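## Task

Pick up the C battery from the desk and set it on the top surface of the low shelf, then open the hand and pull the arm away. The robot must not tip over or be left leaning, and the battery must stay on the shelf with no robot support at the end.

## Robot and tools

ROBOT. A wheeled cart with a pan/tilt head camera and two five-joint arms (left_arm, right_arm), each ending in a gripper with one fixed and one swinging jaw and a wrist camera. Cart footprint: 0.53 m wide, x from -0.35 to 0.07 m. Arm pan axes sit at x = -0.060, y = +0.155 (left) and -0.155 m (right); shoulders are 0.89 m up and 0.03 m out from the pan axis. Links: upper arm 0.116, forearm 0.135, hand 0.162 m. A fixed-jaw tip reaches roughly 0.44 m from its pan axis at most and cannot go below about 0.55 m above the floor. The base drives straight or spins in place only; it cannot strafe.

FRAMES. Base frame: origin on the floor between the drive wheels, x forward, y left, z up. left_hand and right_hand in the results are fixed-jaw tip positions in this frame; a held object sits next to that tip on the swinging-jaw side. Hand axes: z out along the fingers, y from swinging jaw toward fixed jaw. base_odometry is the base frame as it was at scene start, built from wheel rotation only (slip looks like motion); heading is positive leftward, -3.142 to 3.142.

execute_actions. Arguments: actions (a list holding one action, or empty to just read state and images) and cameras (a list drawn from head_camera, left_wrist_camera, right_wrist_camera, all; omitted/null/all gives every camera, [] gives none). An action may contain base, joints, or both; the motions start together. base takes exactly one key: translate_m, a relative straight drive in metres from the current spot, forward positive, -1.4 to 1.4; or rotate_rad, a relative in-place turn in radians, counter-clockwise (left) positive, -3.2 to 3.2. joints is one dictionary keyed by joint name covering both arms and head, each value an absolute target angle in radians: head_pan_rad -3.2..3.2 (0 forward, positive left); head_tilt_rad -0.76..1.45 (0 level, positive down); for each arm prefix left_arm_ or right_arm_: shoulder_pan_rad -1.919..1.919, shoulder_lift_rad -1.745..1.745, elbow_flex_rad -1.69..1.58, wrist_flex_rad -1.658..1.658, wrist_roll_rad -2.743..2.841, gripper_rad 0..1.919. Joints you omit keep chasing their earlier targets. Unknown keys or out-of-range values reject the whole call. One action runs at most 15 s.

JOINT MEANINGS. Pan 0 points left_arm to the left and right_arm to the right; positive pan rotates clockwise viewed from above, so forward is +1.571 (left) and -1.571 (right). With lift, elbow and wrist flex all 0 the upper arm stands nearly upright (tilted 0.24 rad outward) and forearm and fingers are horizontal; positive values bend downward, and the sum of the three is the finger angle below horizontal (1.571 = pointing down, requiring forearm no more than 0.08 rad above level). Roll -1.522: jaws close across the arm plane, fixed jaw on the left looking outward; 1.619: fixed jaw on the right; 0.049: closing within the plane. With level fingers over furniture keep the fixed jaw on the left, since the hand body then bulges about 0.08 m upward instead of down. Gripper angle to tip gap (m): 0 to 0.003, 0.3 to 0.026, 0.6 to 0.049, 1 to 0.076, 1.919 to 0.106. To grip, target about 0.2 rad below the contact angle; lower adds nothing and risks tripping the jaw. A holding jaw shows off_target; done means empty or a light grip.

STOWING. Stowed left: pan -1.75, lift 0.05, elbow 1.35, wrist_flex -1.55, roll -1.52; right identical except pan 1.75. Stow in two steps (wrist flex and roll first, then the other three) when away from loose items. Leaving stow, do not move the wrist first. Spinning with arms stowed needs 0.44 m of free radius; turning or reversing right next to the desk can snag the cart's rear and topple the robot.

RESULTS. base_status and joint_status: done (reached; for the base, wheels turned the commanded amount); off_target (stopped short, maybe still pushing: load sag, obstruction or a tripped motor); time_out (target dropped, holds in place); not_followed / joint command not followed (a self-collision check refused the arm's targets, gripper still executes; the targets may be retried each action until cleared); limit_stop_at_motor_heat. on_its_own lists motion you did not command. Also reported: joint_positions, hand positions, odometry, motor temperatures per arm joint, and a pictures line naming image order. Calibration and camera pose changes are listed when they differ. To stop a blocked joint pushing, command it to its current reading.

SAG AND TRIPS. Loaded or far-reaching joints settle below target; offset the next target upward by the observed sag. Reported hand positions can be a few cm off. A joint held more than about 0.30 rad from target for about 2 s trips (drops to 20 % torque, no message); thinking time counts. Reset: once steady, command 0.2 rad past the reading away from the offending target (or 0.04 rad beyond the range end; a jaw uses the end). Payload per hand: about 0.4 kg at full reach, 0.7 kg within 0.28 m. Motors warn from 55 °C and shut down at 70 °C (OVER-TEMPERATURE FAULT); resend targets afterward.

wait(seconds 0-10) lets time pass with no new command. zoom_image(camera, region [x0,y0,x1,y1] pixels, at most 504x504) enlarges part of that camera's latest image. read_manual(section) gives licence text only. finished_scene(scene) ends the current scene irreversibly; call it only once the object rests on the shelf, released.

AVOID: dropping, slamming or shoving objects; pulling on furniture in front (tipping); arms or hands colliding or pressing on each other; leaving an object held or propped by the robot.

Each tool is called after ">>>" as a command line: name --argument value for each argument, lists and objects as JSON in quotes; but a table of rows of numbers goes row by row, as --pt "numbers of a row", without its own name.

## Session

>>> execute_actions --actions '[{"joints":{"head_tilt_rad":0.5}}]' --cameras '["head_camera"]'

Scene clock: 1.10 s.
Motor temperatures (°C, as the motors report them): left_arm=[26 29 27 28 25] | right_arm=[27 29 27 26 28]
base_odometry: x=+0.000 y=+0.000 heading=+0.000 (m, m, rad; odometry frame)
base_status: not commanded
joint_positions: head_pan_rad=+0.027 head_tilt_rad=+0.494 left_arm_shoulder_pan_rad=-1.759 left_arm_shoulder_lift_rad=-0.008 left_arm_elbow_flex_rad=+1.375 left_arm_wrist_flex_rad=-1.554 left_arm_wrist_roll_rad=-1.496 left_arm_gripper_rad=+1.920 right_arm_shoulder_pan_rad=+1.758 right_arm_shoulder_lift_rad=+0.058 right_arm_elbow_flex_rad=+1.375 right_arm_wrist_flex_rad=-1.635 right_arm_wrist_roll_rad=-1.497 right_arm_gripper_rad=+1.920
joint_status: all done
left_hand: x=-0.3019 y=+0.1011 z=+0.9049 quat_wxyz=(-0.062, -0.635, -0.068, +0.767) (m; base frame)
right_hand: x=-0.3031 y=-0.1169 z=+0.9037 quat_wxyz=(-0.082, +0.630, -0.051, -0.771) (m; base frame)
pictures: head_camera
camera_calibration (this result's frames):
head_camera: T_world_to_cam=[[0.0844782, -0.996407, -0.00611725, 0.0121823], [-0.45335, -0.0329679, -0.890723, 1.05481], [0.88732, 0.0780199, -0.454506, 0.551613], [0, 0, 0, 1]] pos_world=[-0.0122902, 0.00387643, 1.19033]
Images, in order (width x height): head_camera 644x476.

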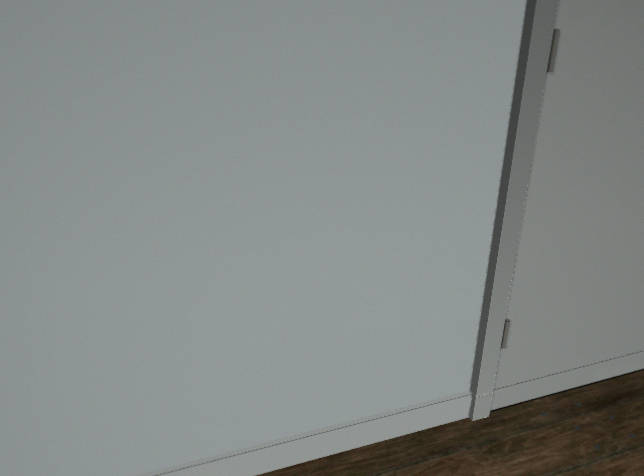

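>>> execute_actions --actions '[{"joints":{"head_pan_rad":1.0}}]' --cameras '["head_camera"]'

>>> execute_actions --actions '[{"joints":{"head_pan_rad":2.0}}]' --cameras '["head_camera"]'

>>> execute_actions --actions '[{"joints":{"head_pan_rad":3.0}}]' --cameras '["head_camera"]'

>>> execute_actions --actions '[{"joints":{"head_pan_rad":-1.0}}]' --cameras '["head_camera"]'

>>> execute_actions --actions '[{"joints":{"head_pan_rad":-2.1}}]' --cameras '["head_camera"]'

Scene clock: 5.13 s.
Motor temperatures (°C, as the motors report them): left_arm=[26 29 27 28 25] | right_arm=[27 29 27 26 28]
base_odometry: x=+0.000 y=+0.000 heading=+0.000 (m, m, rad; odometry frame)
base_status: not commanded
joint_positions: head_pan_rad=+0.990 head_tilt_rad=+0.494 left_arm_shoulder_pan_rad=-1.759 left_arm_shoulder_lift_rad=-0.008 left_arm_elbow_flex_rad=+1.375 left_arm_wrist_flex_rad=-1.554 left_arm_wrist_roll_rad=-1.496 left_arm_gripper_rad=+1.920 right_arm_shoulder_pan_rad=+1.758 right_arm_shoulder_lift_rad=+0.058 right_arm_elbow_flex_rad=+1.375 right_arm_wrist_flex_rad=-1.635 right_arm_wrist_roll_rad=-1.497 right_arm_gripper_rad=+1.920
joint_status: all done
left_hand: x=-0.3019 y=+0.1011 z=+0.9049 quat_wxyz=(-0.062, -0.635, -0.068, +0.767) (m; base frame)
right_hand: x=-0.3031 y=-0.1169 z=+0.9037 quat_wxyz=(-0.082, +0.630, -0.051, -0.771) (m; base frame)
pictures: head_camera
camera_calibration (this result's frames):
head_camera: T_world_to_cam=[[0.866203, -0.499654, -0.0061186, 0.0489249], [-0.231836, -0.391004, -0.890712, 1.06521], [0.442656, 0.772956, -0.454527, 0.530738], [0, 0, 0, 1]] pos_world=[-0.0303605, 0.0307081, 1.19033]
Images, in order (width x height): head_camera 644x476.

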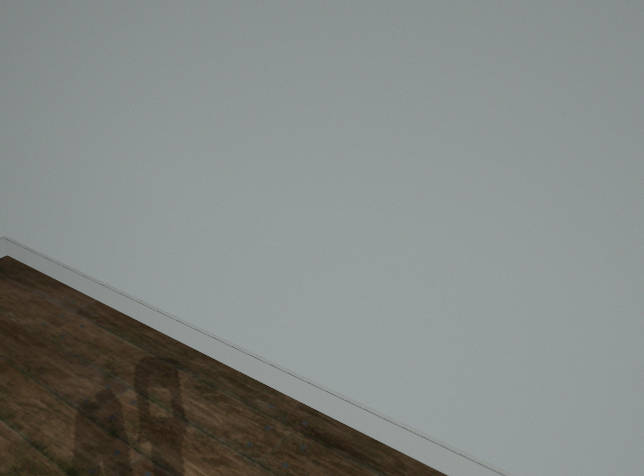

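Scene clock: 6.60 s.
Motor temperatures (°C, as the motors report them): left_arm=[26 29 27 28 25] | right_arm=[27 29 27 26 28]
base_odometry: x=+0.000 y=+0.000 heading=+0.000 (m, m, rad; odometry frame)
base_status: not commanded
joint_positions: head_pan_rad=+1.990 head_tilt_rad=+0.494 left_arm_shoulder_pan_rad=-1.759 left_arm_shoulder_lift_rad=-0.008 left_arm_elbow_flex_rad=+1.375 left_arm_wrist_flex_rad=-1.554 left_arm_wrist_roll_rad=-1.496 left_arm_gripper_rad=+1.920 right_arm_shoulder_pan_rad=+1.758 right_arm_shoulder_lift_rad=+0.058 right_arm_elbow_flex_rad=+1.375 right_arm_wrist_flex_rad=-1.635 right_arm_wrist_roll_rad=-1.497 right_arm_gripper_rad=+1.920
joint_status: all done
left_hand: x=-0.3019 y=+0.1011 z=+0.9049 quat_wxyz=(-0.062, -0.635, -0.068, +0.767) (m; base frame)
right_hand: x=-0.3031 y=-0.1169 z=+0.9037 quat_wxyz=(-0.082, +0.630, -0.051, -0.771) (m; base frame)
pictures: head_camera
camera_calibration (this result's frames):
head_camera: T_world_to_cam=[[0.888456, 0.45892, -0.00611863, 0.0499708], [0.203757, -0.406344, -0.890712, 1.08568], [-0.411252, 0.790112, -0.454527, 0.490605], [0, 0, 0, 1]] pos_world=[-0.0638496, 0.0305933, 1.19033]
Images, in order (width x height): head_camera 644x476.

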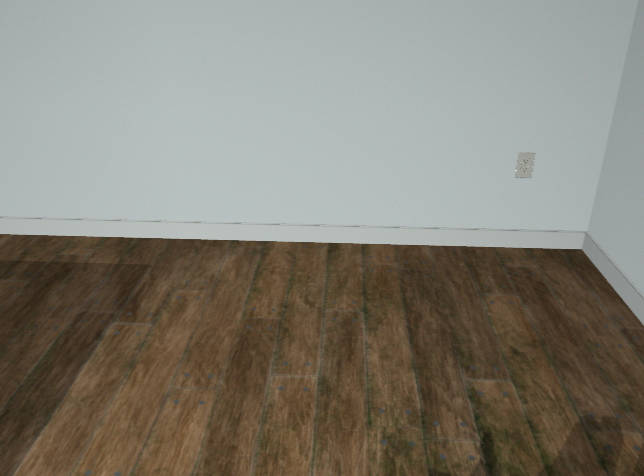

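Scene clock: 8.07 s.
Motor temperatures (°C, as the motors report them): left_arm=[26 29 27 28 25] | right_arm=[27 29 27 26 28]
base_odometry: x=+0.000 y=+0.000 heading=+0.000 (m, m, rad; odometry frame)
base_status: not commanded
joint_positions: head_pan_rad=+2.990 head_tilt_rad=+0.494 left_arm_shoulder_pan_rad=-1.759 left_arm_shoulder_lift_rad=-0.008 left_arm_elbow_flex_rad=+1.375 left_arm_wrist_flex_rad=-1.554 left_arm_wrist_roll_rad=-1.496 left_arm_gripper_rad=+1.920 right_arm_shoulder_pan_rad=+1.758 right_arm_shoulder_lift_rad=+0.058 right_arm_elbow_flex_rad=+1.375 right_arm_wrist_flex_rad=-1.635 right_arm_wrist_roll_rad=-1.497 right_arm_gripper_rad=+1.920
joint_status: all done
left_hand: x=-0.3019 y=+0.1011 z=+0.9049 quat_wxyz=(-0.062, -0.635, -0.068, +0.767) (m; base frame)
right_hand: x=-0.3031 y=-0.1169 z=+0.9037 quat_wxyz=(-0.082, +0.630, -0.051, -0.771) (m; base frame)
pictures: head_camera
camera_calibration (this result's frames):
head_camera: T_world_to_cam=[[0.0938674, 0.995566, -0.00611864, 0.0126252], [0.452017, -0.0480929, -0.890712, 1.09735], [-0.887056, 0.0808431, -0.454527, 0.468242], [0, 0, 0, 1]] pos_world=[-0.0818473, 0.00235122, 1.19033]
Images, in order (width x height): head_camera 644x476.

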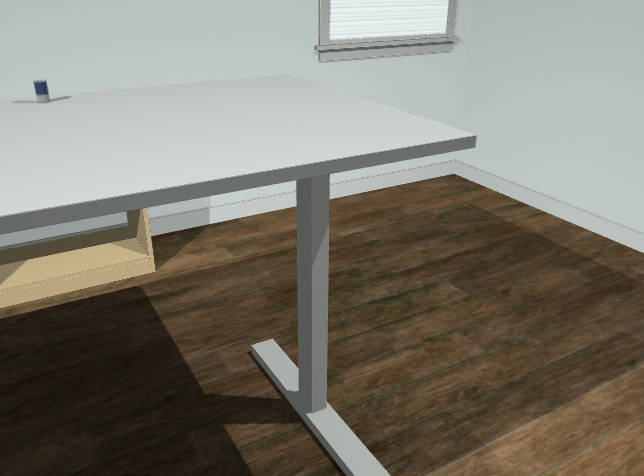

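Scene clock: 11.53 s.
Motor temperatures (°C, as the motors report them): left_arm=[26 29 27 28 25] | right_arm=[27 29 27 26 28]
base_odometry: x=+0.000 y=+0.000 heading=+0.000 (m, m, rad; odometry frame)
base_status: not commanded
joint_positions: head_pan_rad=-0.990 head_tilt_rad=+0.494 left_arm_shoulder_pan_rad=-1.759 left_arm_shoulder_lift_rad=-0.008 left_arm_elbow_flex_rad=+1.375 left_arm_wrist_flex_rad=-1.554 left_arm_wrist_roll_rad=-1.496 left_arm_gripper_rad=+1.920 right_arm_shoulder_pan_rad=+1.758 right_arm_shoulder_lift_rad=+0.058 right_arm_elbow_flex_rad=+1.375 right_arm_wrist_flex_rad=-1.635 right_arm_wrist_roll_rad=-1.497 right_arm_gripper_rad=+1.920
joint_status: all done
left_hand: x=-0.3019 y=+0.1011 z=+0.9049 quat_wxyz=(-0.062, -0.635, -0.068, +0.767) (m; base frame)
right_hand: x=-0.3031 y=-0.1169 z=+0.9037 quat_wxyz=(-0.082, +0.630, -0.051, -0.771) (m; base frame)
pictures: head_camera
camera_calibration (this result's frames):
head_camera: T_world_to_cam=[[-0.803043, -0.595889, -0.00611867, -0.0295296], [-0.266482, 0.368267, -0.890712, 1.06358], [0.533019, -0.713649, -0.454528, 0.534986], [0, 0, 0, 1]] pos_world=[-0.0254476, -0.0274838, 1.19033]
Images, in order (width x height): head_camera 644x476.

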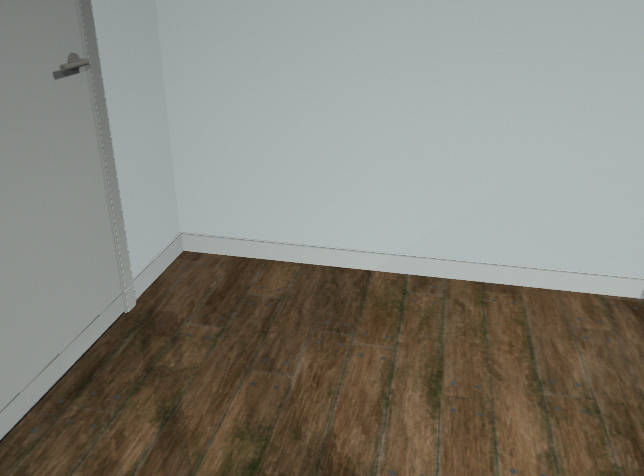

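Scene clock: 13.07 s.
Motor temperatures (°C, as the motors report them): left_arm=[26 29 27 28 25] | right_arm=[27 29 27 26 28]
base_odometry: x=+0.000 y=+0.000 heading=+0.000 (m, m, rad; odometry frame)
base_status: not commanded
joint_positions: head_pan_rad=-2.090 head_tilt_rad=+0.494 left_arm_shoulder_pan_rad=-1.759 left_arm_shoulder_lift_rad=-0.008 left_arm_elbow_flex_rad=+1.375 left_arm_wrist_flex_rad=-1.554 left_arm_wrist_roll_rad=-1.496 left_arm_gripper_rad=+1.920 right_arm_shoulder_pan_rad=+1.758 right_arm_shoulder_lift_rad=+0.058 right_arm_elbow_flex_rad=+1.375 right_arm_wrist_flex_rad=-1.635 right_arm_wrist_roll_rad=-1.497 right_arm_gripper_rad=+1.920
joint_status: all done
left_hand: x=-0.3019 y=+0.1011 z=+0.9049 quat_wxyz=(-0.062, -0.635, -0.068, +0.767) (m; base frame)
right_hand: x=-0.3031 y=-0.1169 z=+0.9037 quat_wxyz=(-0.082, +0.630, -0.051, -0.771) (m; base frame)
pictures: head_camera
camera_calibration (this result's frames):
head_camera: T_world_to_cam=[[-0.895318, 0.445385, -0.00611867, -0.0338665], [0.207327, 0.404535, -0.890711, 1.08585], [-0.394235, -0.798739, -0.454528, 0.491406], [0, 0, 0, 1]] pos_world=[-0.0617177, -0.0316742, 1.19033]
Images, in order (width x height): head_camera 644x476.

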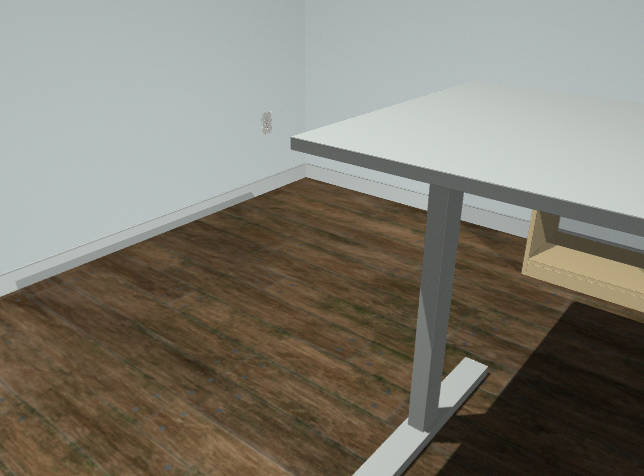

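>>> execute_actions --actions '[{"base":{"rotate_rad":2.38},"joints":{"head_pan_rad":0.8}}]' --cameras '[]'

>>> execute_actions --actions '[{"base":{"translate_m":1.35}}]' --cameras '[]'

>>> execute_actions --actions '[{"base":{"rotate_rad":1.19}}]' --cameras '["head_camera"]'

>>> execute_actions --actions '[{"base":{"translate_m":1.35},"joints":{"head_pan_rad":1.5}}]' --cameras '["head_camera"]'

Scene clock: 27.07 s.
Motor temperatures (°C, as the motors report them): left_arm=[26 29 27 28 25] | right_arm=[27 29 27 26 28]
base_odometry: x=-0.001 y=+0.000 heading=+2.379 (m, m, rad; odometry frame)
base_status: done
joint_positions: head_pan_rad=+0.790 head_tilt_rad=+0.494 left_arm_shoulder_pan_rad=-1.759 left_arm_shoulder_lift_rad=-0.008 left_arm_elbow_flex_rad=+1.375 left_arm_wrist_flex_rad=-1.554 left_arm_wrist_roll_rad=-1.496 left_arm_gripper_rad=+1.920 right_arm_shoulder_pan_rad=+1.758 right_arm_shoulder_lift_rad=+0.058 right_arm_elbow_flex_rad=+1.375 right_arm_wrist_flex_rad=-1.635 right_arm_wrist_roll_rad=-1.497 right_arm_gripper_rad=+1.920
joint_status: all done
left_hand: x=-0.3019 y=+0.1011 z=+0.9049 quat_wxyz=(-0.062, -0.635, -0.068, +0.767) (m; base frame)
right_hand: x=-0.3031 y=-0.1169 z=+0.9037 quat_wxyz=(-0.082, +0.630, -0.051, -0.771) (m; base frame)
pictures: none
No camera images: the call's "cameras" was empty. Leave "cameras" out to get every camera's image.

Scene clock: 34.73 s.
Motor temperatures (°C, as the motors report them): left_arm=[26 29 27 28 25] | right_arm=[27 29 27 26 28]
base_odometry: x=-0.978 y=+0.931 heading=+2.379 (m, m, rad; odometry frame)
base_status: done
joint_positions: head_pan_rad=+0.790 head_tilt_rad=+0.494 left_arm_shoulder_pan_rad=-1.759 left_arm_shoulder_lift_rad=-0.008 left_arm_elbow_flex_rad=+1.375 left_arm_wrist_flex_rad=-1.554 left_arm_wrist_roll_rad=-1.496 left_arm_gripper_rad=+1.920 right_arm_shoulder_pan_rad=+1.758 right_arm_shoulder_lift_rad=+0.058 right_arm_elbow_flex_rad=+1.375 right_arm_wrist_flex_rad=-1.635 right_arm_wrist_roll_rad=-1.497 right_arm_gripper_rad=+1.920
joint_status: not commanded
left_hand: x=-0.3019 y=+0.1011 z=+0.9049 quat_wxyz=(-0.062, -0.635, -0.068, +0.767) (m; base frame)
right_hand: x=-0.3031 y=-0.1169 z=+0.9037 quat_wxyz=(-0.082, +0.630, -0.051, -0.771) (m; base frame)
pictures: none
No camera images: the call's "cameras" was empty. Leave "cameras" out to get every camera's image.

Scene clock: 36.93 s.
Motor temperatures (°C, as the motors report them): left_arm=[26 29 27 28 25] | right_arm=[27 29 27 26 28]
base_odometry: x=-0.978 y=+0.930 heading=-2.716 (m, m, rad; odometry frame)
base_status: done
joint_positions: head_pan_rad=+0.790 head_tilt_rad=+0.494 left_arm_shoulder_pan_rad=-1.759 left_arm_shoulder_lift_rad=-0.008 left_arm_elbow_flex_rad=+1.375 left_arm_wrist_flex_rad=-1.554 left_arm_wrist_roll_rad=-1.496 left_arm_gripper_rad=+1.920 right_arm_shoulder_pan_rad=+1.758 right_arm_shoulder_lift_rad=+0.058 right_arm_elbow_flex_rad=+1.375 right_arm_wrist_flex_rad=-1.635 right_arm_wrist_roll_rad=-1.497 right_arm_gripper_rad=+1.920
joint_status: not commanded
left_hand: x=-0.3019 y=+0.1011 z=+0.9049 quat_wxyz=(-0.062, -0.635, -0.068, +0.767) (m; base frame)
right_hand: x=-0.3031 y=-0.1169 z=+0.9037 quat_wxyz=(-0.082, +0.630, -0.051, -0.771) (m; base frame)
pictures: head_camera
camera_calibration (this result's frames):
head_camera: T_world_to_cam=[[0.7498, -0.661636, -0.00612837, 0.0434652], [-0.304935, -0.337319, -0.890635, 1.06168], [0.587209, 0.669667, -0.454678, 0.537706], [0, 0, 0, 1]] pos_world=[-0.024592, 0.0267993, 1.19032]
Images, in order (width x height): head_camera 644x476.

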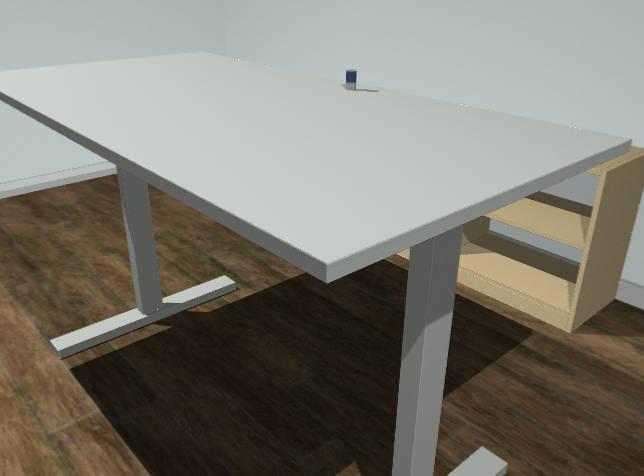

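Scene clock: 44.60 s.
Motor temperatures (°C, as the motors report them): left_arm=[26 29 27 28 25] | right_arm=[27 29 27 26 28]
base_odometry: x=-2.206 y=+0.371 heading=-2.716 (m, m, rad; odometry frame)
base_status: done
joint_positions: head_pan_rad=+1.490 head_tilt_rad=+0.494 left_arm_shoulder_pan_rad=-1.759 left_arm_shoulder_lift_rad=-0.008 left_arm_elbow_flex_rad=+1.375 left_arm_wrist_flex_rad=-1.554 left_arm_wrist_roll_rad=-1.496 left_arm_gripper_rad=+1.920 right_arm_shoulder_pan_rad=+1.758 right_arm_shoulder_lift_rad=+0.058 right_arm_elbow_flex_rad=+1.375 right_arm_wrist_flex_rad=-1.635 right_arm_wrist_roll_rad=-1.497 right_arm_gripper_rad=+1.920
joint_status: all done
left_hand: x=-0.3019 y=+0.1011 z=+0.9049 quat_wxyz=(-0.062, -0.635, -0.068, +0.767) (m; base frame)
right_hand: x=-0.3031 y=-0.1169 z=+0.9037 quat_wxyz=(-0.082, +0.630, -0.051, -0.771) (m; base frame)
pictures: head_camera
camera_calibration (this result's frames):
head_camera: T_world_to_cam=[[0.999714, -0.0231154, -0.00612837, 0.0552112], [-0.0159673, -0.454439, -0.890635, 1.07526], [0.0178025, 0.890478, -0.454678, 0.510944], [0, 0, 0, 1]] pos_world=[-0.0471224, 0.0349329, 1.19032]
Images, in order (width x height): head_camera 644x476.

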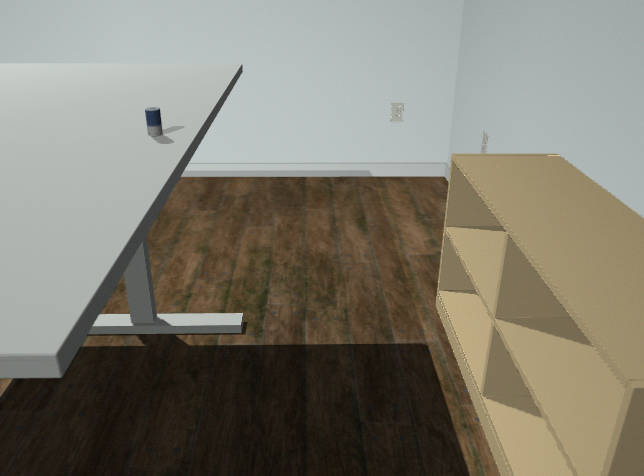

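>>> execute_actions --actions '[{"base":{"translate_m":0.08},"joints":{"left_arm_shoulder_lift_rad":-0.2,"left_arm_elbow_flex_rad":-0.55,"left_arm_shoulder_pan_rad":0}}]' --cameras '[]'

>>> execute_actions --actions '[{"base":{"rotate_rad":1.57},"joints":{"left_arm_wrist_flex_rad":1.5,"left_arm_gripper_rad":0.8,"head_pan_rad":0,"head_tilt_rad":0.7}}]' --cameras '[]'

>>> execute_actions --actions '[{"base":{"translate_m":0.6},"joints":{"head_pan_rad":0.3}}]' --cameras '["head_camera"]'

Scene clock: 57.97 s.
Motor temperatures (°C, as the motors report them): left_arm=[26 29 27 28 25] | right_arm=[27 29 27 26 28]
base_odometry: x=-2.279 y=+0.338 heading=-2.716 (m, m, rad; odometry frame)
base_status: done
joint_positions: head_pan_rad=+1.490 head_tilt_rad=+0.494 left_arm_shoulder_pan_rad=-0.007 left_arm_shoulder_lift_rad=-0.178 left_arm_elbow_flex_rad=-0.530 left_arm_wrist_flex_rad=-1.554 left_arm_wrist_roll_rad=-1.496 left_arm_gripper_rad=+1.920 right_arm_shoulder_pan_rad=+1.758 right_arm_shoulder_lift_rad=+0.058 right_arm_elbow_flex_rad=+1.375 right_arm_wrist_flex_rad=-1.635 right_arm_wrist_roll_rad=-1.497 right_arm_gripper_rad=+1.920
joint_status: all done
left_hand: x=-0.0680 y=+0.1902 z=+1.2254 quat_wxyz=(+0.672, +0.243, -0.235, +0.659) (m; base frame)
right_hand: x=-0.3031 y=-0.1169 z=+0.9037 quat_wxyz=(-0.082, +0.630, -0.051, -0.771) (m; base frame)
pictures: none
No camera images: the call's "cameras" was empty. Leave "cameras" out to get every camera's image.

Scene clock: 60.70 s.
Motor temperatures (°C, as the motors report them): left_arm=[26 29 27 28 25] | right_arm=[27 29 27 26 28]
base_odometry: x=-2.279 y=+0.338 heading=-1.148 (m, m, rad; odometry frame)
base_status: done
joint_positions: head_pan_rad=+0.010 head_tilt_rad=+0.694 left_arm_shoulder_pan_rad=-0.005 left_arm_shoulder_lift_rad=-0.178 left_arm_elbow_flex_rad=-0.531 left_arm_wrist_flex_rad=+1.498 left_arm_wrist_roll_rad=-1.496 left_arm_gripper_rad=+0.811 right_arm_shoulder_pan_rad=+1.758 right_arm_shoulder_lift_rad=+0.058 right_arm_elbow_flex_rad=+1.375 right_arm_wrist_flex_rad=-1.635 right_arm_wrist_roll_rad=-1.497 right_arm_gripper_rad=+1.920
joint_status: all done
left_hand: x=-0.0691 y=+0.4048 z=+0.9874 quat_wxyz=(+0.272, -0.664, +0.643, +0.267) (m; base frame)
right_hand: x=-0.3031 y=-0.1169 z=+0.9037 quat_wxyz=(-0.082, +0.630, -0.051, -0.771) (m; base frame)
pictures: none
No camera images: the call's "cameras" was empty. Leave "cameras" out to get every camera's image.

Scene clock: 64.53 s.
Motor temperatures (°C, as the motors report them): left_arm=[26 29 27 28 25] | right_arm=[27 29 27 26 28]
base_odometry: x=-2.031 y=-0.208 heading=-1.146 (m, m, rad; odometry frame)
base_status: done
joint_positions: head_pan_rad=+0.290 head_tilt_rad=+0.694 left_arm_shoulder_pan_rad=-0.005 left_arm_shoulder_lift_rad=-0.178 left_arm_elbow_flex_rad=-0.531 left_arm_wrist_flex_rad=+1.498 left_arm_wrist_roll_rad=-1.496 left_arm_gripper_rad=+0.811 right_arm_shoulder_pan_rad=+1.758 right_arm_shoulder_lift_rad=+0.058 right_arm_elbow_flex_rad=+1.375 right_arm_wrist_flex_rad=-1.635 right_arm_wrist_roll_rad=-1.497 right_arm_gripper_rad=+1.920
joint_status: all done
left_hand: x=-0.0691 y=+0.4048 z=+0.9874 quat_wxyz=(+0.272, -0.664, +0.643, +0.267) (m; base frame)
right_hand: x=-0.3031 y=-0.1169 z=+0.9037 quat_wxyz=(-0.082, +0.630, -0.051, -0.771) (m; base frame)
pictures: head_camera
camera_calibration (this result's frames):
head_camera: T_world_to_cam=[[0.338374, -0.940849, -0.0174785, 0.0371922], [-0.590743, -0.197928, -0.782206, 0.923447], [0.732479, 0.275004, -0.622774, 0.738013], [0, 0, 0, 1]] pos_world=[-0.00764331, 0.0148121, 1.18259]
Images, in order (width x height): head_camera 644x476.

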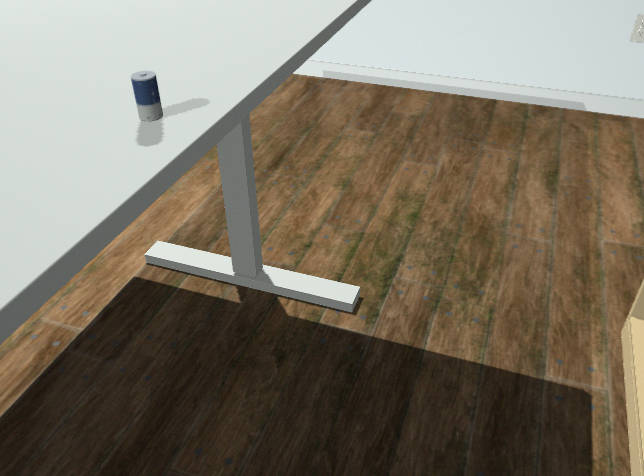

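>>> execute_actions --actions '[{"base":{"translate_m":0.56},"joints":{"head_pan_rad":1.4,"left_arm_wrist_flex_rad":1.62}}]' --cameras '["head_camera","left_wrist_camera"]'

Scene clock: 70.00 s.
Motor temperatures (°C, as the motors report them): left_arm=[26 29 27 28 25] | right_arm=[27 29 27 26 28]
base_odometry: x=-1.799 y=-0.718 heading=-1.145 (m, m, rad; odometry frame)
base_status: done
joint_positions: head_pan_rad=+1.390 head_tilt_rad=+0.694 left_arm_shoulder_pan_rad=-0.005 left_arm_shoulder_lift_rad=-0.178 left_arm_elbow_flex_rad=-0.531 left_arm_wrist_flex_rad=+1.617 left_arm_wrist_roll_rad=-1.496 left_arm_gripper_rad=+0.811 right_arm_shoulder_pan_rad=+1.758 right_arm_shoulder_lift_rad=+0.058 right_arm_elbow_flex_rad=+1.375 right_arm_wrist_flex_rad=-1.635 right_arm_wrist_roll_rad=-1.497 right_arm_gripper_rad=+1.920
joint_status: all done
left_hand: x=-0.0690 y=+0.3904 z=+0.9747 quat_wxyz=(+0.232, -0.679, +0.658, +0.228) (m; base frame)
right_hand: x=-0.3031 y=-0.1169 z=+0.9037 quat_wxyz=(-0.082, +0.630, -0.051, -0.771) (m; base frame)
pictures: head_camera, left_wrist_camera
camera_calibration (this result's frames):
head_camera: T_world_to_cam=[[0.991986, -0.125129, -0.0174785, 0.067912], [-0.0915175, -0.616261, -0.782206, 0.946911], [0.0871056, 0.777538, -0.622774, 0.70768], [0, 0, 0, 1]] pos_world=[-0.0423518, 0.041794, 1.18259]
left_wrist_camera: T_world_to_cam=[[0.997504, -0.0329555, -0.0624449, 0.146986], [-0.0397062, -0.993122, -0.11015, 0.51289], [-0.0583854, 0.112354, -0.991951, 0.984723], [0, 0, 0, 1]] pos_world=[-0.0687605, 0.403569, 1.04247]
Images, in order (width x height): head_camera 644x476, left_wrist_camera 644x476.

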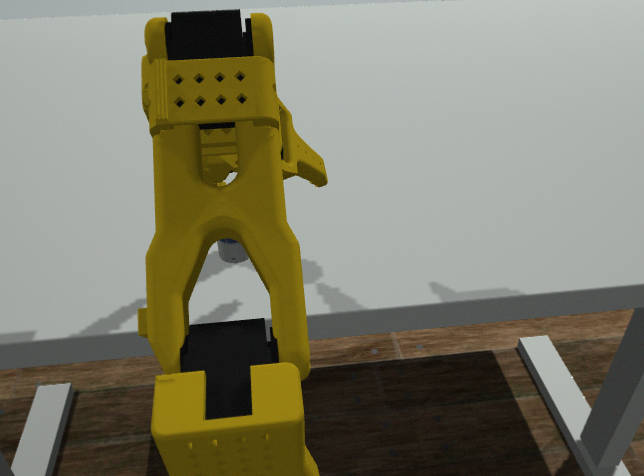

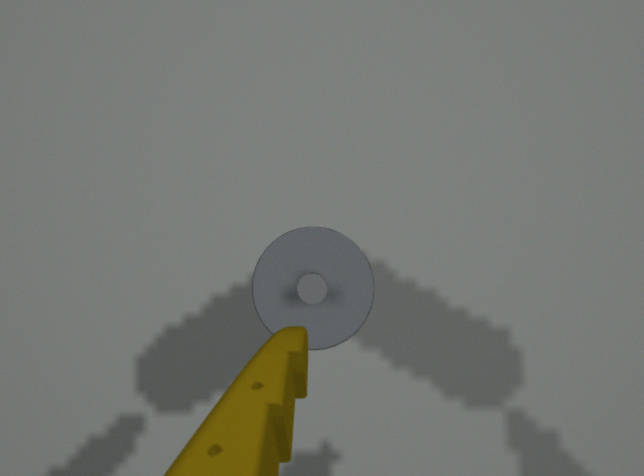

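>>> execute_actions --actions '[{"base":{"translate_m":-0.024}}]' --cameras '[]'

>>> execute_actions --actions '[{"joints":{"left_arm_elbow_flex_rad":-0.2,"left_arm_wrist_flex_rad":1.3}}]' --cameras '["head_camera","left_wrist_camera"]'

Scene clock: 74.43 s.
Motor temperatures (°C, as the motors report them): left_arm=[26 29 27 28 25] | right_arm=[27 29 27 26 28]
base_odometry: x=-1.809 y=-0.696 heading=-1.144 (m, m, rad; odometry frame)
base_status: done
joint_positions: head_pan_rad=+1.390 head_tilt_rad=+0.694 left_arm_shoulder_pan_rad=-0.004 left_arm_shoulder_lift_rad=-0.178 left_arm_elbow_flex_rad=-0.531 left_arm_wrist_flex_rad=+1.617 left_arm_wrist_roll_rad=-1.496 left_arm_gripper_rad=+0.811 right_arm_shoulder_pan_rad=+1.758 right_arm_shoulder_lift_rad=+0.058 right_arm_elbow_flex_rad=+1.375 right_arm_wrist_flex_rad=-1.635 right_arm_wrist_roll_rad=-1.497 right_arm_gripper_rad=+1.920
joint_status: not commanded
left_hand: x=-0.0686 y=+0.3904 z=+0.9747 quat_wxyz=(+0.233, -0.679, +0.658, +0.227) (m; base frame)
right_hand: x=-0.3031 y=-0.1169 z=+0.9037 quat_wxyz=(-0.082, +0.630, -0.051, -0.771) (m; base frame)
pictures: none
No camera images: the call's "cameras" was empty. Leave "cameras" out to get every camera's image.

Scene clock: 75.43 s.
Motor temperatures (°C, as the motors report them): left_arm=[26 29 27 28 25] | right_arm=[27 29 27 26 28]
base_odometry: x=-1.809 y=-0.696 heading=-1.144 (m, m, rad; odometry frame)
base_status: not commanded
joint_positions: head_pan_rad=+1.390 head_tilt_rad=+0.694 left_arm_shoulder_pan_rad=-0.004 left_arm_shoulder_lift_rad=-0.178 left_arm_elbow_flex_rad=-0.195 left_arm_wrist_flex_rad=+1.312 left_arm_wrist_roll_rad=-1.496 left_arm_gripper_rad=+0.811 right_arm_shoulder_pan_rad=+1.758 right_arm_shoulder_lift_rad=+0.058 right_arm_elbow_flex_rad=+1.375 right_arm_wrist_flex_rad=-1.635 right_arm_wrist_roll_rad=-1.497 right_arm_gripper_rad=+1.920
joint_status: all done
left_hand: x=-0.0687 y=+0.4112 z=+0.9340 quat_wxyz=(+0.222, -0.682, +0.662, +0.217) (m; base frame)
right_hand: x=-0.3031 y=-0.1169 z=+0.9037 quat_wxyz=(-0.082, +0.630, -0.051, -0.771) (m; base frame)
pictures: head_camera, left_wrist_camera
camera_calibration (this result's frames):
head_camera: T_world_to_cam=[[0.992025, -0.124824, -0.0174785, 0.0679138], [-0.0913276, -0.616289, -0.782206, 0.946919], [0.0868659, 0.777564, -0.622774, 0.707669], [0, 0, 0, 1]] pos_world=[-0.0423647, 0.0417955, 1.18259]
left_wrist_camera: T_world_to_cam=[[0.99746, -0.0363831, -0.0612378, 0.145128], [-0.0412182, -0.995971, -0.079641, 0.501651], [-0.0580935, 0.0819628, -0.994941, 0.957316], [0, 0, 0, 1]] pos_world=[-0.0684689, 0.426446, 1.00131]
Images, in order (width x height): head_camera 644x476, left_wrist_camera 644x476.

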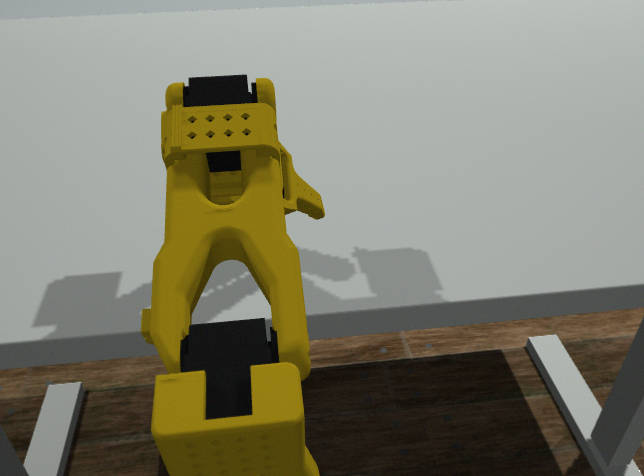

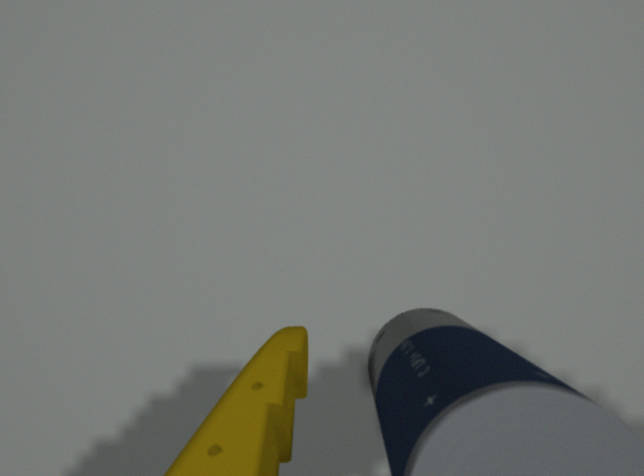

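Close the gap of ~1 cm, then grip.

>>> execute_actions --actions '[{"joints":{"left_arm_shoulder_pan_rad":0.04,"left_arm_gripper_rad":0.45}}]' --cameras '[]'

>>> execute_actions --actions '[{"joints":{"left_arm_gripper_rad":0.13}}]' --cameras '["left_wrist_camera"]'

Scene clock: 78.03 s.
Motor temperatures (°C, as the motors report them): left_arm=[26 29 27 28 25] | right_arm=[27 29 27 26 28]
base_odometry: x=-1.809 y=-0.696 heading=-1.144 (m, m, rad; odometry frame)
base_status: not commanded
joint_positions: head_pan_rad=+1.390 head_tilt_rad=+0.694 left_arm_shoulder_pan_rad=+0.033 left_arm_shoulder_lift_rad=-0.178 left_arm_elbow_flex_rad=-0.195 left_arm_wrist_flex_rad=+1.312 left_arm_wrist_roll_rad=-1.496 left_arm_gripper_rad=+0.462 right_arm_shoulder_pan_rad=+1.758 right_arm_shoulder_lift_rad=+0.058 right_arm_elbow_flex_rad=+1.375 right_arm_wrist_flex_rad=-1.635 right_arm_wrist_roll_rad=-1.497 right_arm_gripper_rad=+1.920
joint_status: all done
left_hand: x=-0.0593 y=+0.4114 z=+0.9340 quat_wxyz=(+0.226, -0.670, +0.674, +0.213) (m; base frame)
right_hand: x=-0.3031 y=-0.1169 z=+0.9037 quat_wxyz=(-0.082, +0.630, -0.051, -0.771) (m; base frame)
pictures: none
No camera images: the call's "cameras" was empty. Leave "cameras" out to get every camera's image.

Scene clock: 78.73 s.
Motor temperatures (°C, as the motors report them): left_arm=[26 29 27 28 25] | right_arm=[27 29 27 26 28]
base_odometry: x=-1.809 y=-0.696 heading=-1.144 (m, m, rad; odometry frame)
base_status: not commanded
joint_positions: head_pan_rad=+1.390 head_tilt_rad=+0.694 left_arm_shoulder_pan_rad=+0.034 left_arm_shoulder_lift_rad=-0.178 left_arm_elbow_flex_rad=-0.195 left_arm_wrist_flex_rad=+1.312 left_arm_wrist_roll_rad=-1.496 left_arm_gripper_rad=+0.297 right_arm_shoulder_pan_rad=+1.758 right_arm_shoulder_lift_rad=+0.058 right_arm_elbow_flex_rad=+1.375 right_arm_wrist_flex_rad=-1.635 right_arm_wrist_roll_rad=-1.497 right_arm_gripper_rad=+1.920
joint_status: left_arm_gripper_rad off_target (ended at +0.297, target +0.130)
left_hand: x=-0.0589 y=+0.4114 z=+0.9340 quat_wxyz=(+0.226, -0.669, +0.675, +0.213) (m; base frame)
right_hand: x=-0.3031 y=-0.1169 z=+0.9037 quat_wxyz=(-0.082, +0.630, -0.051, -0.771) (m; base frame)
pictures: left_wrist_camera
camera_calibration (this result's frames):
left_wrist_camera: T_world_to_cam=[[0.995332, -0.074599, -0.0612378, 0.150924], [-0.0793736, -0.993658, -0.079641, 0.499003], [-0.0549083, 0.0841298, -0.994941, 0.957171], [0, 0, 0, 1]] pos_world=[-0.0580554, 0.426571, 1.00131]
Images, in order (width x height): left_wrist_camera 644x476.

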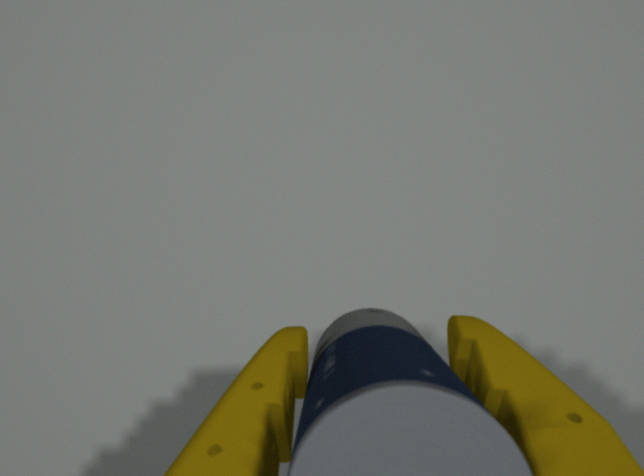

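>>> execute_actions --actions '[{"joints":{"left_arm_elbow_flex_rad":-0.55,"left_arm_wrist_flex_rad":1.64}}]' --cameras '[]'

>>> execute_actions --actions '[{"base":{"translate_m":-1.03},"joints":{"left_arm_shoulder_pan_rad":1.75,"head_pan_rad":0}}]' --cameras '[]'

>>> execute_actions --actions '[{"base":{"rotate_rad":-0.6}}]' --cameras '[]'

>>> execute_actions --actions '[{"base":{"translate_m":0.4},"joints":{"head_tilt_rad":0.95}}]' --cameras '["head_camera"]'

Scene clock: 85.13 s.
Motor temperatures (°C, as the motors report them): left_arm=[26 29 27 28 25] | right_arm=[27 29 27 26 28]
base_odometry: x=-1.809 y=-0.696 heading=-1.144 (m, m, rad; odometry frame)
base_status: not commanded
joint_positions: head_pan_rad=+1.390 head_tilt_rad=+0.694 left_arm_shoulder_pan_rad=+0.034 left_arm_shoulder_lift_rad=-0.178 left_arm_elbow_flex_rad=-0.513 left_arm_wrist_flex_rad=+1.626 left_arm_wrist_roll_rad=-1.496 left_arm_gripper_rad=+0.297 right_arm_shoulder_pan_rad=+1.758 right_arm_shoulder_lift_rad=+0.058 right_arm_elbow_flex_rad=+1.375 right_arm_wrist_flex_rad=-1.635 right_arm_wrist_roll_rad=-1.497 right_arm_gripper_rad=+1.920
joint_status: all done
joint sent to its limit — the command would take left_arm_wrist_flex_rad past its upper limit, so that joint was sent only as far as its limit.
left_hand: x=-0.0597 y=+0.3887 z=+0.9702 quat_wxyz=(+0.227, -0.669, +0.674, +0.214) (m; base frame)
right_hand: x=-0.3031 y=-0.1169 z=+0.9037 quat_wxyz=(-0.082, +0.630, -0.051, -0.771) (m; base frame)
pictures: none
No camera images: the call's "cameras" was empty. Leave "cameras" out to get every camera's image.

Scene clock: 91.07 s.
Motor temperatures (°C, as the motors report them): left_arm=[26 29 27 28 25] | right_arm=[27 29 27 26 28]
base_odometry: x=-2.235 y=+0.242 heading=-1.145 (m, m, rad; odometry frame)
base_status: done
joint_positions: head_pan_rad=+0.010 head_tilt_rad=+0.694 left_arm_shoulder_pan_rad=+1.743 left_arm_shoulder_lift_rad=-0.178 left_arm_elbow_flex_rad=-0.513 left_arm_wrist_flex_rad=+1.626 left_arm_wrist_roll_rad=-1.496 left_arm_gripper_rad=+0.297 right_arm_shoulder_pan_rad=+1.758 right_arm_shoulder_lift_rad=+0.058 right_arm_elbow_flex_rad=+1.375 right_arm_wrist_flex_rad=-1.635 right_arm_wrist_roll_rad=-1.497 right_arm_gripper_rad=+1.920
joint_status: all done
left_hand: x=+0.1714 y=+0.1225 z=+0.9702 quat_wxyz=(+0.311, +0.069, +0.947, -0.031) (m; base frame)
right_hand: x=-0.3031 y=-0.1169 z=+0.9037 quat_wxyz=(-0.082, +0.630, -0.051, -0.771) (m; base frame)
pictures: none
No camera images: the call's "cameras" was empty. Leave "cameras" out to get every camera's image.

Scene clock: 92.53 s.
Motor temperatures (°C, as the motors report them): left_arm=[26 29 27 28 25] | right_arm=[27 29 27 26 28]
base_odometry: x=-2.235 y=+0.243 heading=-1.743 (m, m, rad; odometry frame)
base_status: done
joint_positions: head_pan_rad=+0.010 head_tilt_rad=+0.694 left_arm_shoulder_pan_rad=+1.743 left_arm_shoulder_lift_rad=-0.178 left_arm_elbow_flex_rad=-0.513 left_arm_wrist_flex_rad=+1.626 left_arm_wrist_roll_rad=-1.496 left_arm_gripper_rad=+0.297 right_arm_shoulder_pan_rad=+1.758 right_arm_shoulder_lift_rad=+0.058 right_arm_elbow_flex_rad=+1.375 right_arm_wrist_flex_rad=-1.635 right_arm_wrist_roll_rad=-1.497 right_arm_gripper_rad=+1.920
joint_status: not commanded
left_hand: x=+0.1714 y=+0.1225 z=+0.9702 quat_wxyz=(+0.311, +0.069, +0.947, -0.031) (m; base frame)
right_hand: x=-0.3031 y=-0.1169 z=+0.9037 quat_wxyz=(-0.082, +0.630, -0.051, -0.771) (m; base frame)
pictures: none
No camera images: the call's "cameras" was empty. Leave "cameras" out to get every camera's image.

Scene clock: 95.37 s.
Motor temperatures (°C, as the motors report them): left_arm=[26 29 27 28 25] | right_arm=[27 29 27 26 28]
base_odometry: x=-2.305 y=-0.151 heading=-1.746 (m, m, rad; odometry frame)
base_status: done
joint_positions: head_pan_rad=+0.010 head_tilt_rad=+0.945 left_arm_shoulder_pan_rad=+1.743 left_arm_shoulder_lift_rad=-0.178 left_arm_elbow_flex_rad=-0.513 left_arm_wrist_flex_rad=+1.626 left_arm_wrist_roll_rad=-1.496 left_arm_gripper_rad=+0.297 right_arm_shoulder_pan_rad=+1.758 right_arm_shoulder_lift_rad=+0.058 right_arm_elbow_flex_rad=+1.375 right_arm_wrist_flex_rad=-1.635 right_arm_wrist_roll_rad=-1.497 right_arm_gripper_rad=+1.920
joint_status: all done
left_hand: x=+0.1714 y=+0.1225 z=+0.9702 quat_wxyz=(+0.311, +0.069, +0.947, -0.031) (m; base frame)
right_hand: x=-0.3031 y=-0.1169 z=+0.9037 quat_wxyz=(-0.082, +0.630, -0.051, -0.771) (m; base frame)
pictures: head_camera
camera_calibration (this result's frames):
head_camera: T_world_to_cam=[[0.0590398, -0.997786, -0.0306127, 0.0391809], [-0.796919, -0.0286415, -0.603406, 0.707958], [0.601194, 0.0600208, -0.796846, 0.932199], [0, 0, 0, 1]] pos_world=[0.00144003, 0.00341979, 1.1712]
Images, in order (width x height): head_camera 644x476.

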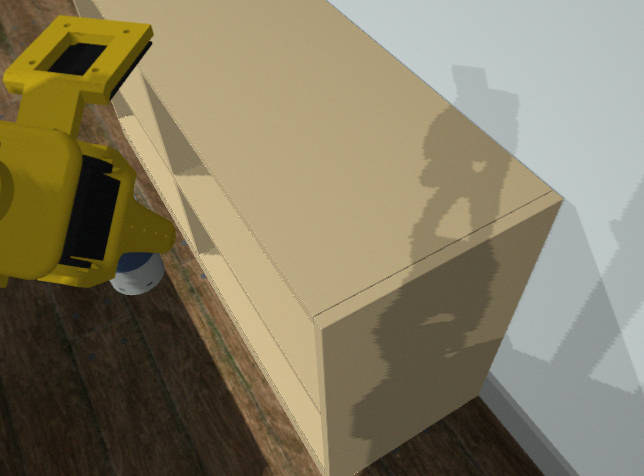

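>>> execute_actions --actions '[{"base":{"translate_m":0.19},"joints":{"left_arm_shoulder_pan_rad":1.9,"left_arm_shoulder_lift_rad":1.35,"left_arm_elbow_flex_rad":-0.95,"left_arm_wrist_flex_rad":0.46}}]' --cameras '["head_camera","left_wrist_camera"]'

Scene clock: 100.53 s.
Motor temperatures (°C, as the motors report them): left_arm=[26 29 27 28 25] | right_arm=[27 29 27 26 28]
base_odometry: x=-2.338 y=-0.338 heading=-1.747 (m, m, rad; odometry frame)
base_status: done
joint_positions: head_pan_rad=+0.010 head_tilt_rad=+0.945 left_arm_shoulder_pan_rad=+1.894 left_arm_shoulder_lift_rad=+1.381 left_arm_elbow_flex_rad=-0.910 left_arm_wrist_flex_rad=+0.476 left_arm_wrist_roll_rad=-1.496 left_arm_gripper_rad=+0.297 right_arm_shoulder_pan_rad=+1.758 right_arm_shoulder_lift_rad=+0.058 right_arm_elbow_flex_rad=+1.375 right_arm_wrist_flex_rad=-1.635 right_arm_wrist_roll_rad=-1.497 right_arm_gripper_rad=+1.920
joint_status: all done
left_hand: x=+0.2861 y=+0.0474 z=+0.7008 quat_wxyz=(+0.303, +0.141, +0.941, -0.053) (m; base frame)
right_hand: x=-0.3031 y=-0.1169 z=+0.9037 quat_wxyz=(-0.082, +0.630, -0.051, -0.771) (m; base frame)
pictures: head_camera, left_wrist_camera
camera_calibration (this result's frames):
head_camera: T_world_to_cam=[[0.05904, -0.997786, -0.0306129, 0.0391812], [-0.796922, -0.0286418, -0.603402, 0.707953], [0.60119, 0.060021, -0.796849, 0.932202], [0, 0, 0, 1]] pos_world=[0.00144014, 0.00341981, 1.1712]
left_wrist_camera: T_world_to_cam=[[-0.355042, -0.932863, -0.0609269, 0.192877], [-0.930601, 0.358884, -0.072001, 0.320216], [0.0890327, 0.0311352, -0.995542, 0.736445], [0, 0, 0, 1]] pos_world=[0.300906, 0.042078, 0.767969]
Images, in order (width x height): head_camera 644x476, left_wrist_camera 644x476.

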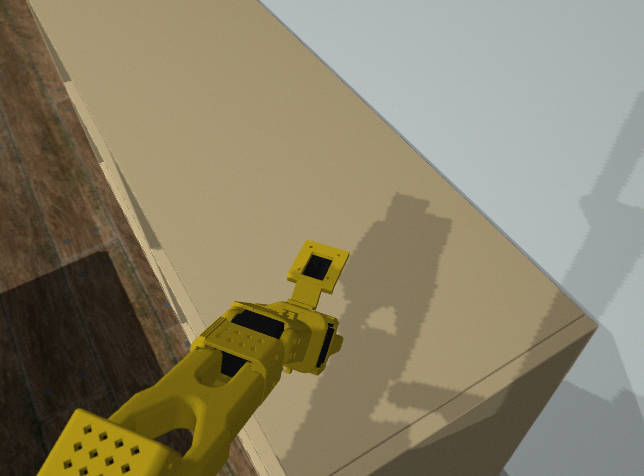

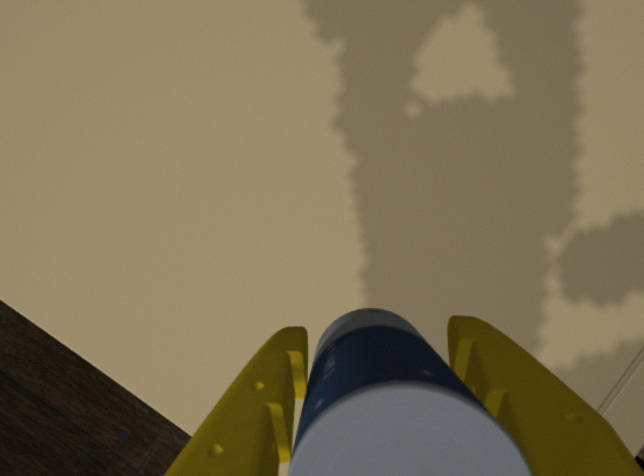

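>>> execute_actions --actions '[{"base":{"translate_m":0.03},"joints":{"left_arm_shoulder_lift_rad":1.47,"left_arm_wrist_flex_rad":0.34}}]' --cameras '["left_wrist_camera"]'

>>> execute_actions --actions '[{"joints":{"left_arm_shoulder_lift_rad":1.56,"left_arm_wrist_flex_rad":0.25}}]' --cameras '["left_wrist_camera","head_camera"]'

Scene clock: 103.17 s.
Motor temperatures (°C, as the motors report them): left_arm=[26 29 27 28 25] | right_arm=[27 29 27 26 28]
base_odometry: x=-2.344 y=-0.369 heading=-1.747 (m, m, rad; odometry frame)
base_status: done
joint_positions: head_pan_rad=+0.010 head_tilt_rad=+0.945 left_arm_shoulder_pan_rad=+1.895 left_arm_shoulder_lift_rad=+1.497 left_arm_elbow_flex_rad=-0.913 left_arm_wrist_flex_rad=+0.356 left_arm_wrist_roll_rad=-1.496 left_arm_gripper_rad=+0.297 right_arm_shoulder_pan_rad=+1.758 right_arm_shoulder_lift_rad=+0.058 right_arm_elbow_flex_rad=+1.375 right_arm_wrist_flex_rad=-1.635 right_arm_wrist_roll_rad=-1.497 right_arm_gripper_rad=+1.920
joint_status: all done
left_hand: x=+0.2784 y=+0.0494 z=+0.6744 quat_wxyz=(+0.305, +0.141, +0.940, -0.054) (m; base frame)
right_hand: x=-0.3031 y=-0.1169 z=+0.9037 quat_wxyz=(-0.082, +0.630, -0.051, -0.771) (m; base frame)
pictures: left_wrist_camera
camera_calibration (this result's frames):
left_wrist_camera: T_world_to_cam=[[-0.356118, -0.932436, -0.0611759, 0.190853], [-0.929613, 0.360164, -0.0781133, 0.314266], [0.0948691, 0.0290523, -0.995066, 0.70896], [0, 0, 0, 1]] pos_world=[0.292853, 0.0441736, 0.741686]
Images, in order (width x height): left_wrist_camera 644x476.

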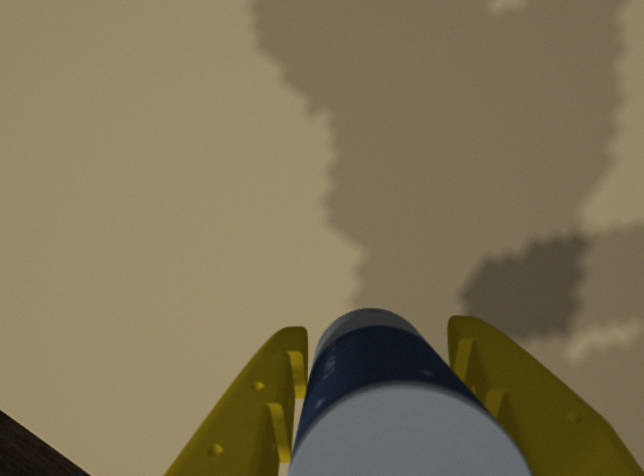

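Scene clock: 103.93 s.
Motor temperatures (°C, as the motors report them): left_arm=[26 29 27 28 25] | right_arm=[27 29 27 26 28]
base_odometry: x=-2.344 y=-0.369 heading=-1.747 (m, m, rad; odometry frame)
base_status: not commanded
joint_positions: head_pan_rad=+0.010 head_tilt_rad=+0.945 left_arm_shoulder_pan_rad=+1.895 left_arm_shoulder_lift_rad=+1.586 left_arm_elbow_flex_rad=-0.915 left_arm_wrist_flex_rad=+0.266 left_arm_wrist_roll_rad=-1.496 left_arm_gripper_rad=+0.297 right_arm_shoulder_pan_rad=+1.758 right_arm_shoulder_lift_rad=+0.058 right_arm_elbow_flex_rad=+1.375 right_arm_wrist_flex_rad=-1.635 right_arm_wrist_roll_rad=-1.497 right_arm_gripper_rad=+1.920
joint_status: all done
left_hand: x=+0.2705 y=+0.0520 z=+0.6548 quat_wxyz=(+0.307, +0.141, +0.940, -0.054) (m; base frame)
right_hand: x=-0.3031 y=-0.1169 z=+0.9037 quat_wxyz=(-0.082, +0.630, -0.051, -0.771) (m; base frame)
pictures: head_camera, left_wrist_camera
camera_calibration (this result's frames):
head_camera: T_world_to_cam=[[0.0590379, -0.997786, -0.0306156, 0.0391842], [-0.796955, -0.0286418, -0.60336, 0.707902], [0.601147, 0.0600203, -0.796881, 0.932237], [0, 0, 0, 1]] pos_world=[0.00144122, 0.0034198, 1.1712]
left_wrist_camera: T_world_to_cam=[[-0.35594, -0.932496, -0.0612995, 0.189352], [-0.929381, 0.360087, -0.0811684, 0.306355], [0.0977624, 0.0280795, -0.994814, 0.689232], [0, 0, 0, 1]] pos_world=[0.284737, 0.0469024, 0.722131]
Images, in order (width x height): head_camera 644x476, left_wrist_camera 644x476.

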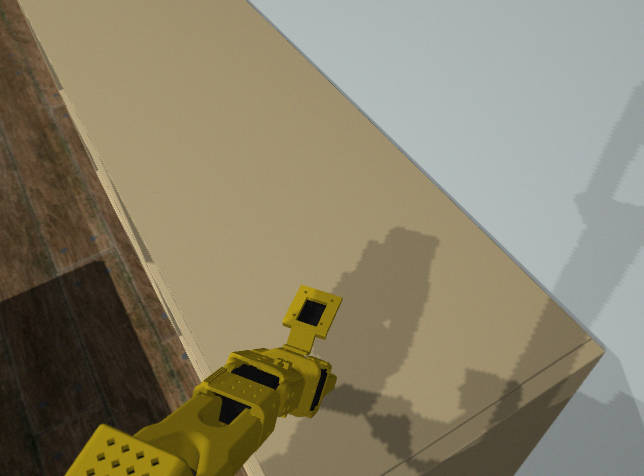

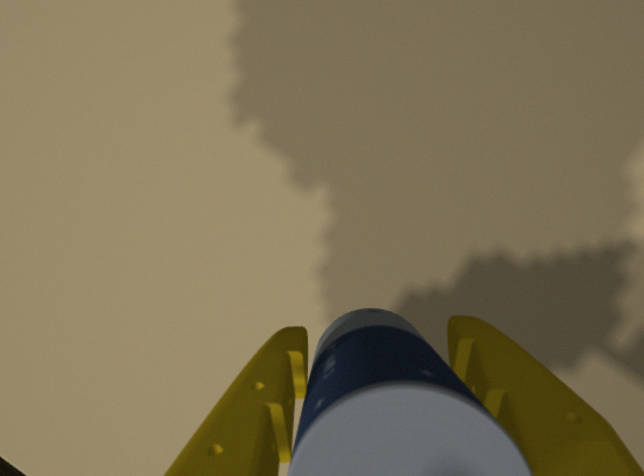

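>>> execute_actions --actions '[{"joints":{"left_arm_shoulder_lift_rad":1.62,"left_arm_wrist_flex_rad":0.19}}]' --cameras '["left_wrist_camera"]'

Scene clock: 105.50 s.
Motor temperatures (°C, as the motors report them): left_arm=[26 29 27 28 25] | right_arm=[27 29 27 26 28]
base_odometry: x=-2.344 y=-0.369 heading=-1.747 (m, m, rad; odometry frame)
base_status: not commanded
joint_positions: head_pan_rad=+0.010 head_tilt_rad=+0.945 left_arm_shoulder_pan_rad=+1.895 left_arm_shoulder_lift_rad=+1.641 left_arm_elbow_flex_rad=-0.916 left_arm_wrist_flex_rad=+0.204 left_arm_wrist_roll_rad=-1.496 left_arm_gripper_rad=+0.297 right_arm_shoulder_pan_rad=+1.758 right_arm_shoulder_lift_rad=+0.058 right_arm_elbow_flex_rad=+1.375 right_arm_wrist_flex_rad=-1.635 right_arm_wrist_roll_rad=-1.497 right_arm_gripper_rad=+1.920
joint_status: all done
left_hand: x=+0.2655 y=+0.0537 z=+0.6437 quat_wxyz=(+0.310, +0.141, +0.939, -0.055) (m; base frame)
right_hand: x=-0.3031 y=-0.1169 z=+0.9037 quat_wxyz=(-0.082, +0.630, -0.051, -0.771) (m; base frame)
pictures: left_wrist_camera
camera_calibration (this result's frames):
left_wrist_camera: T_world_to_cam=[[-0.355493, -0.932646, -0.061606, 0.188544], [-0.928763, 0.359879, -0.0888027, 0.304973], [0.104992, 0.0256487, -0.994142, 0.676369], [0, 0, 0, 1]] pos_world=[0.27926, 0.0487439, 0.711105]
Images, in order (width x height): left_wrist_camera 644x476.

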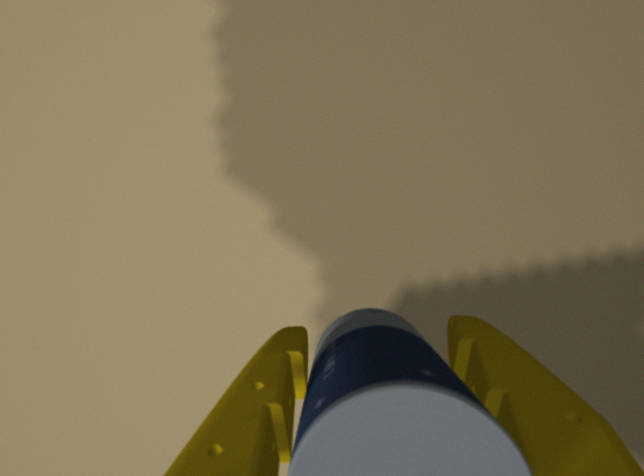

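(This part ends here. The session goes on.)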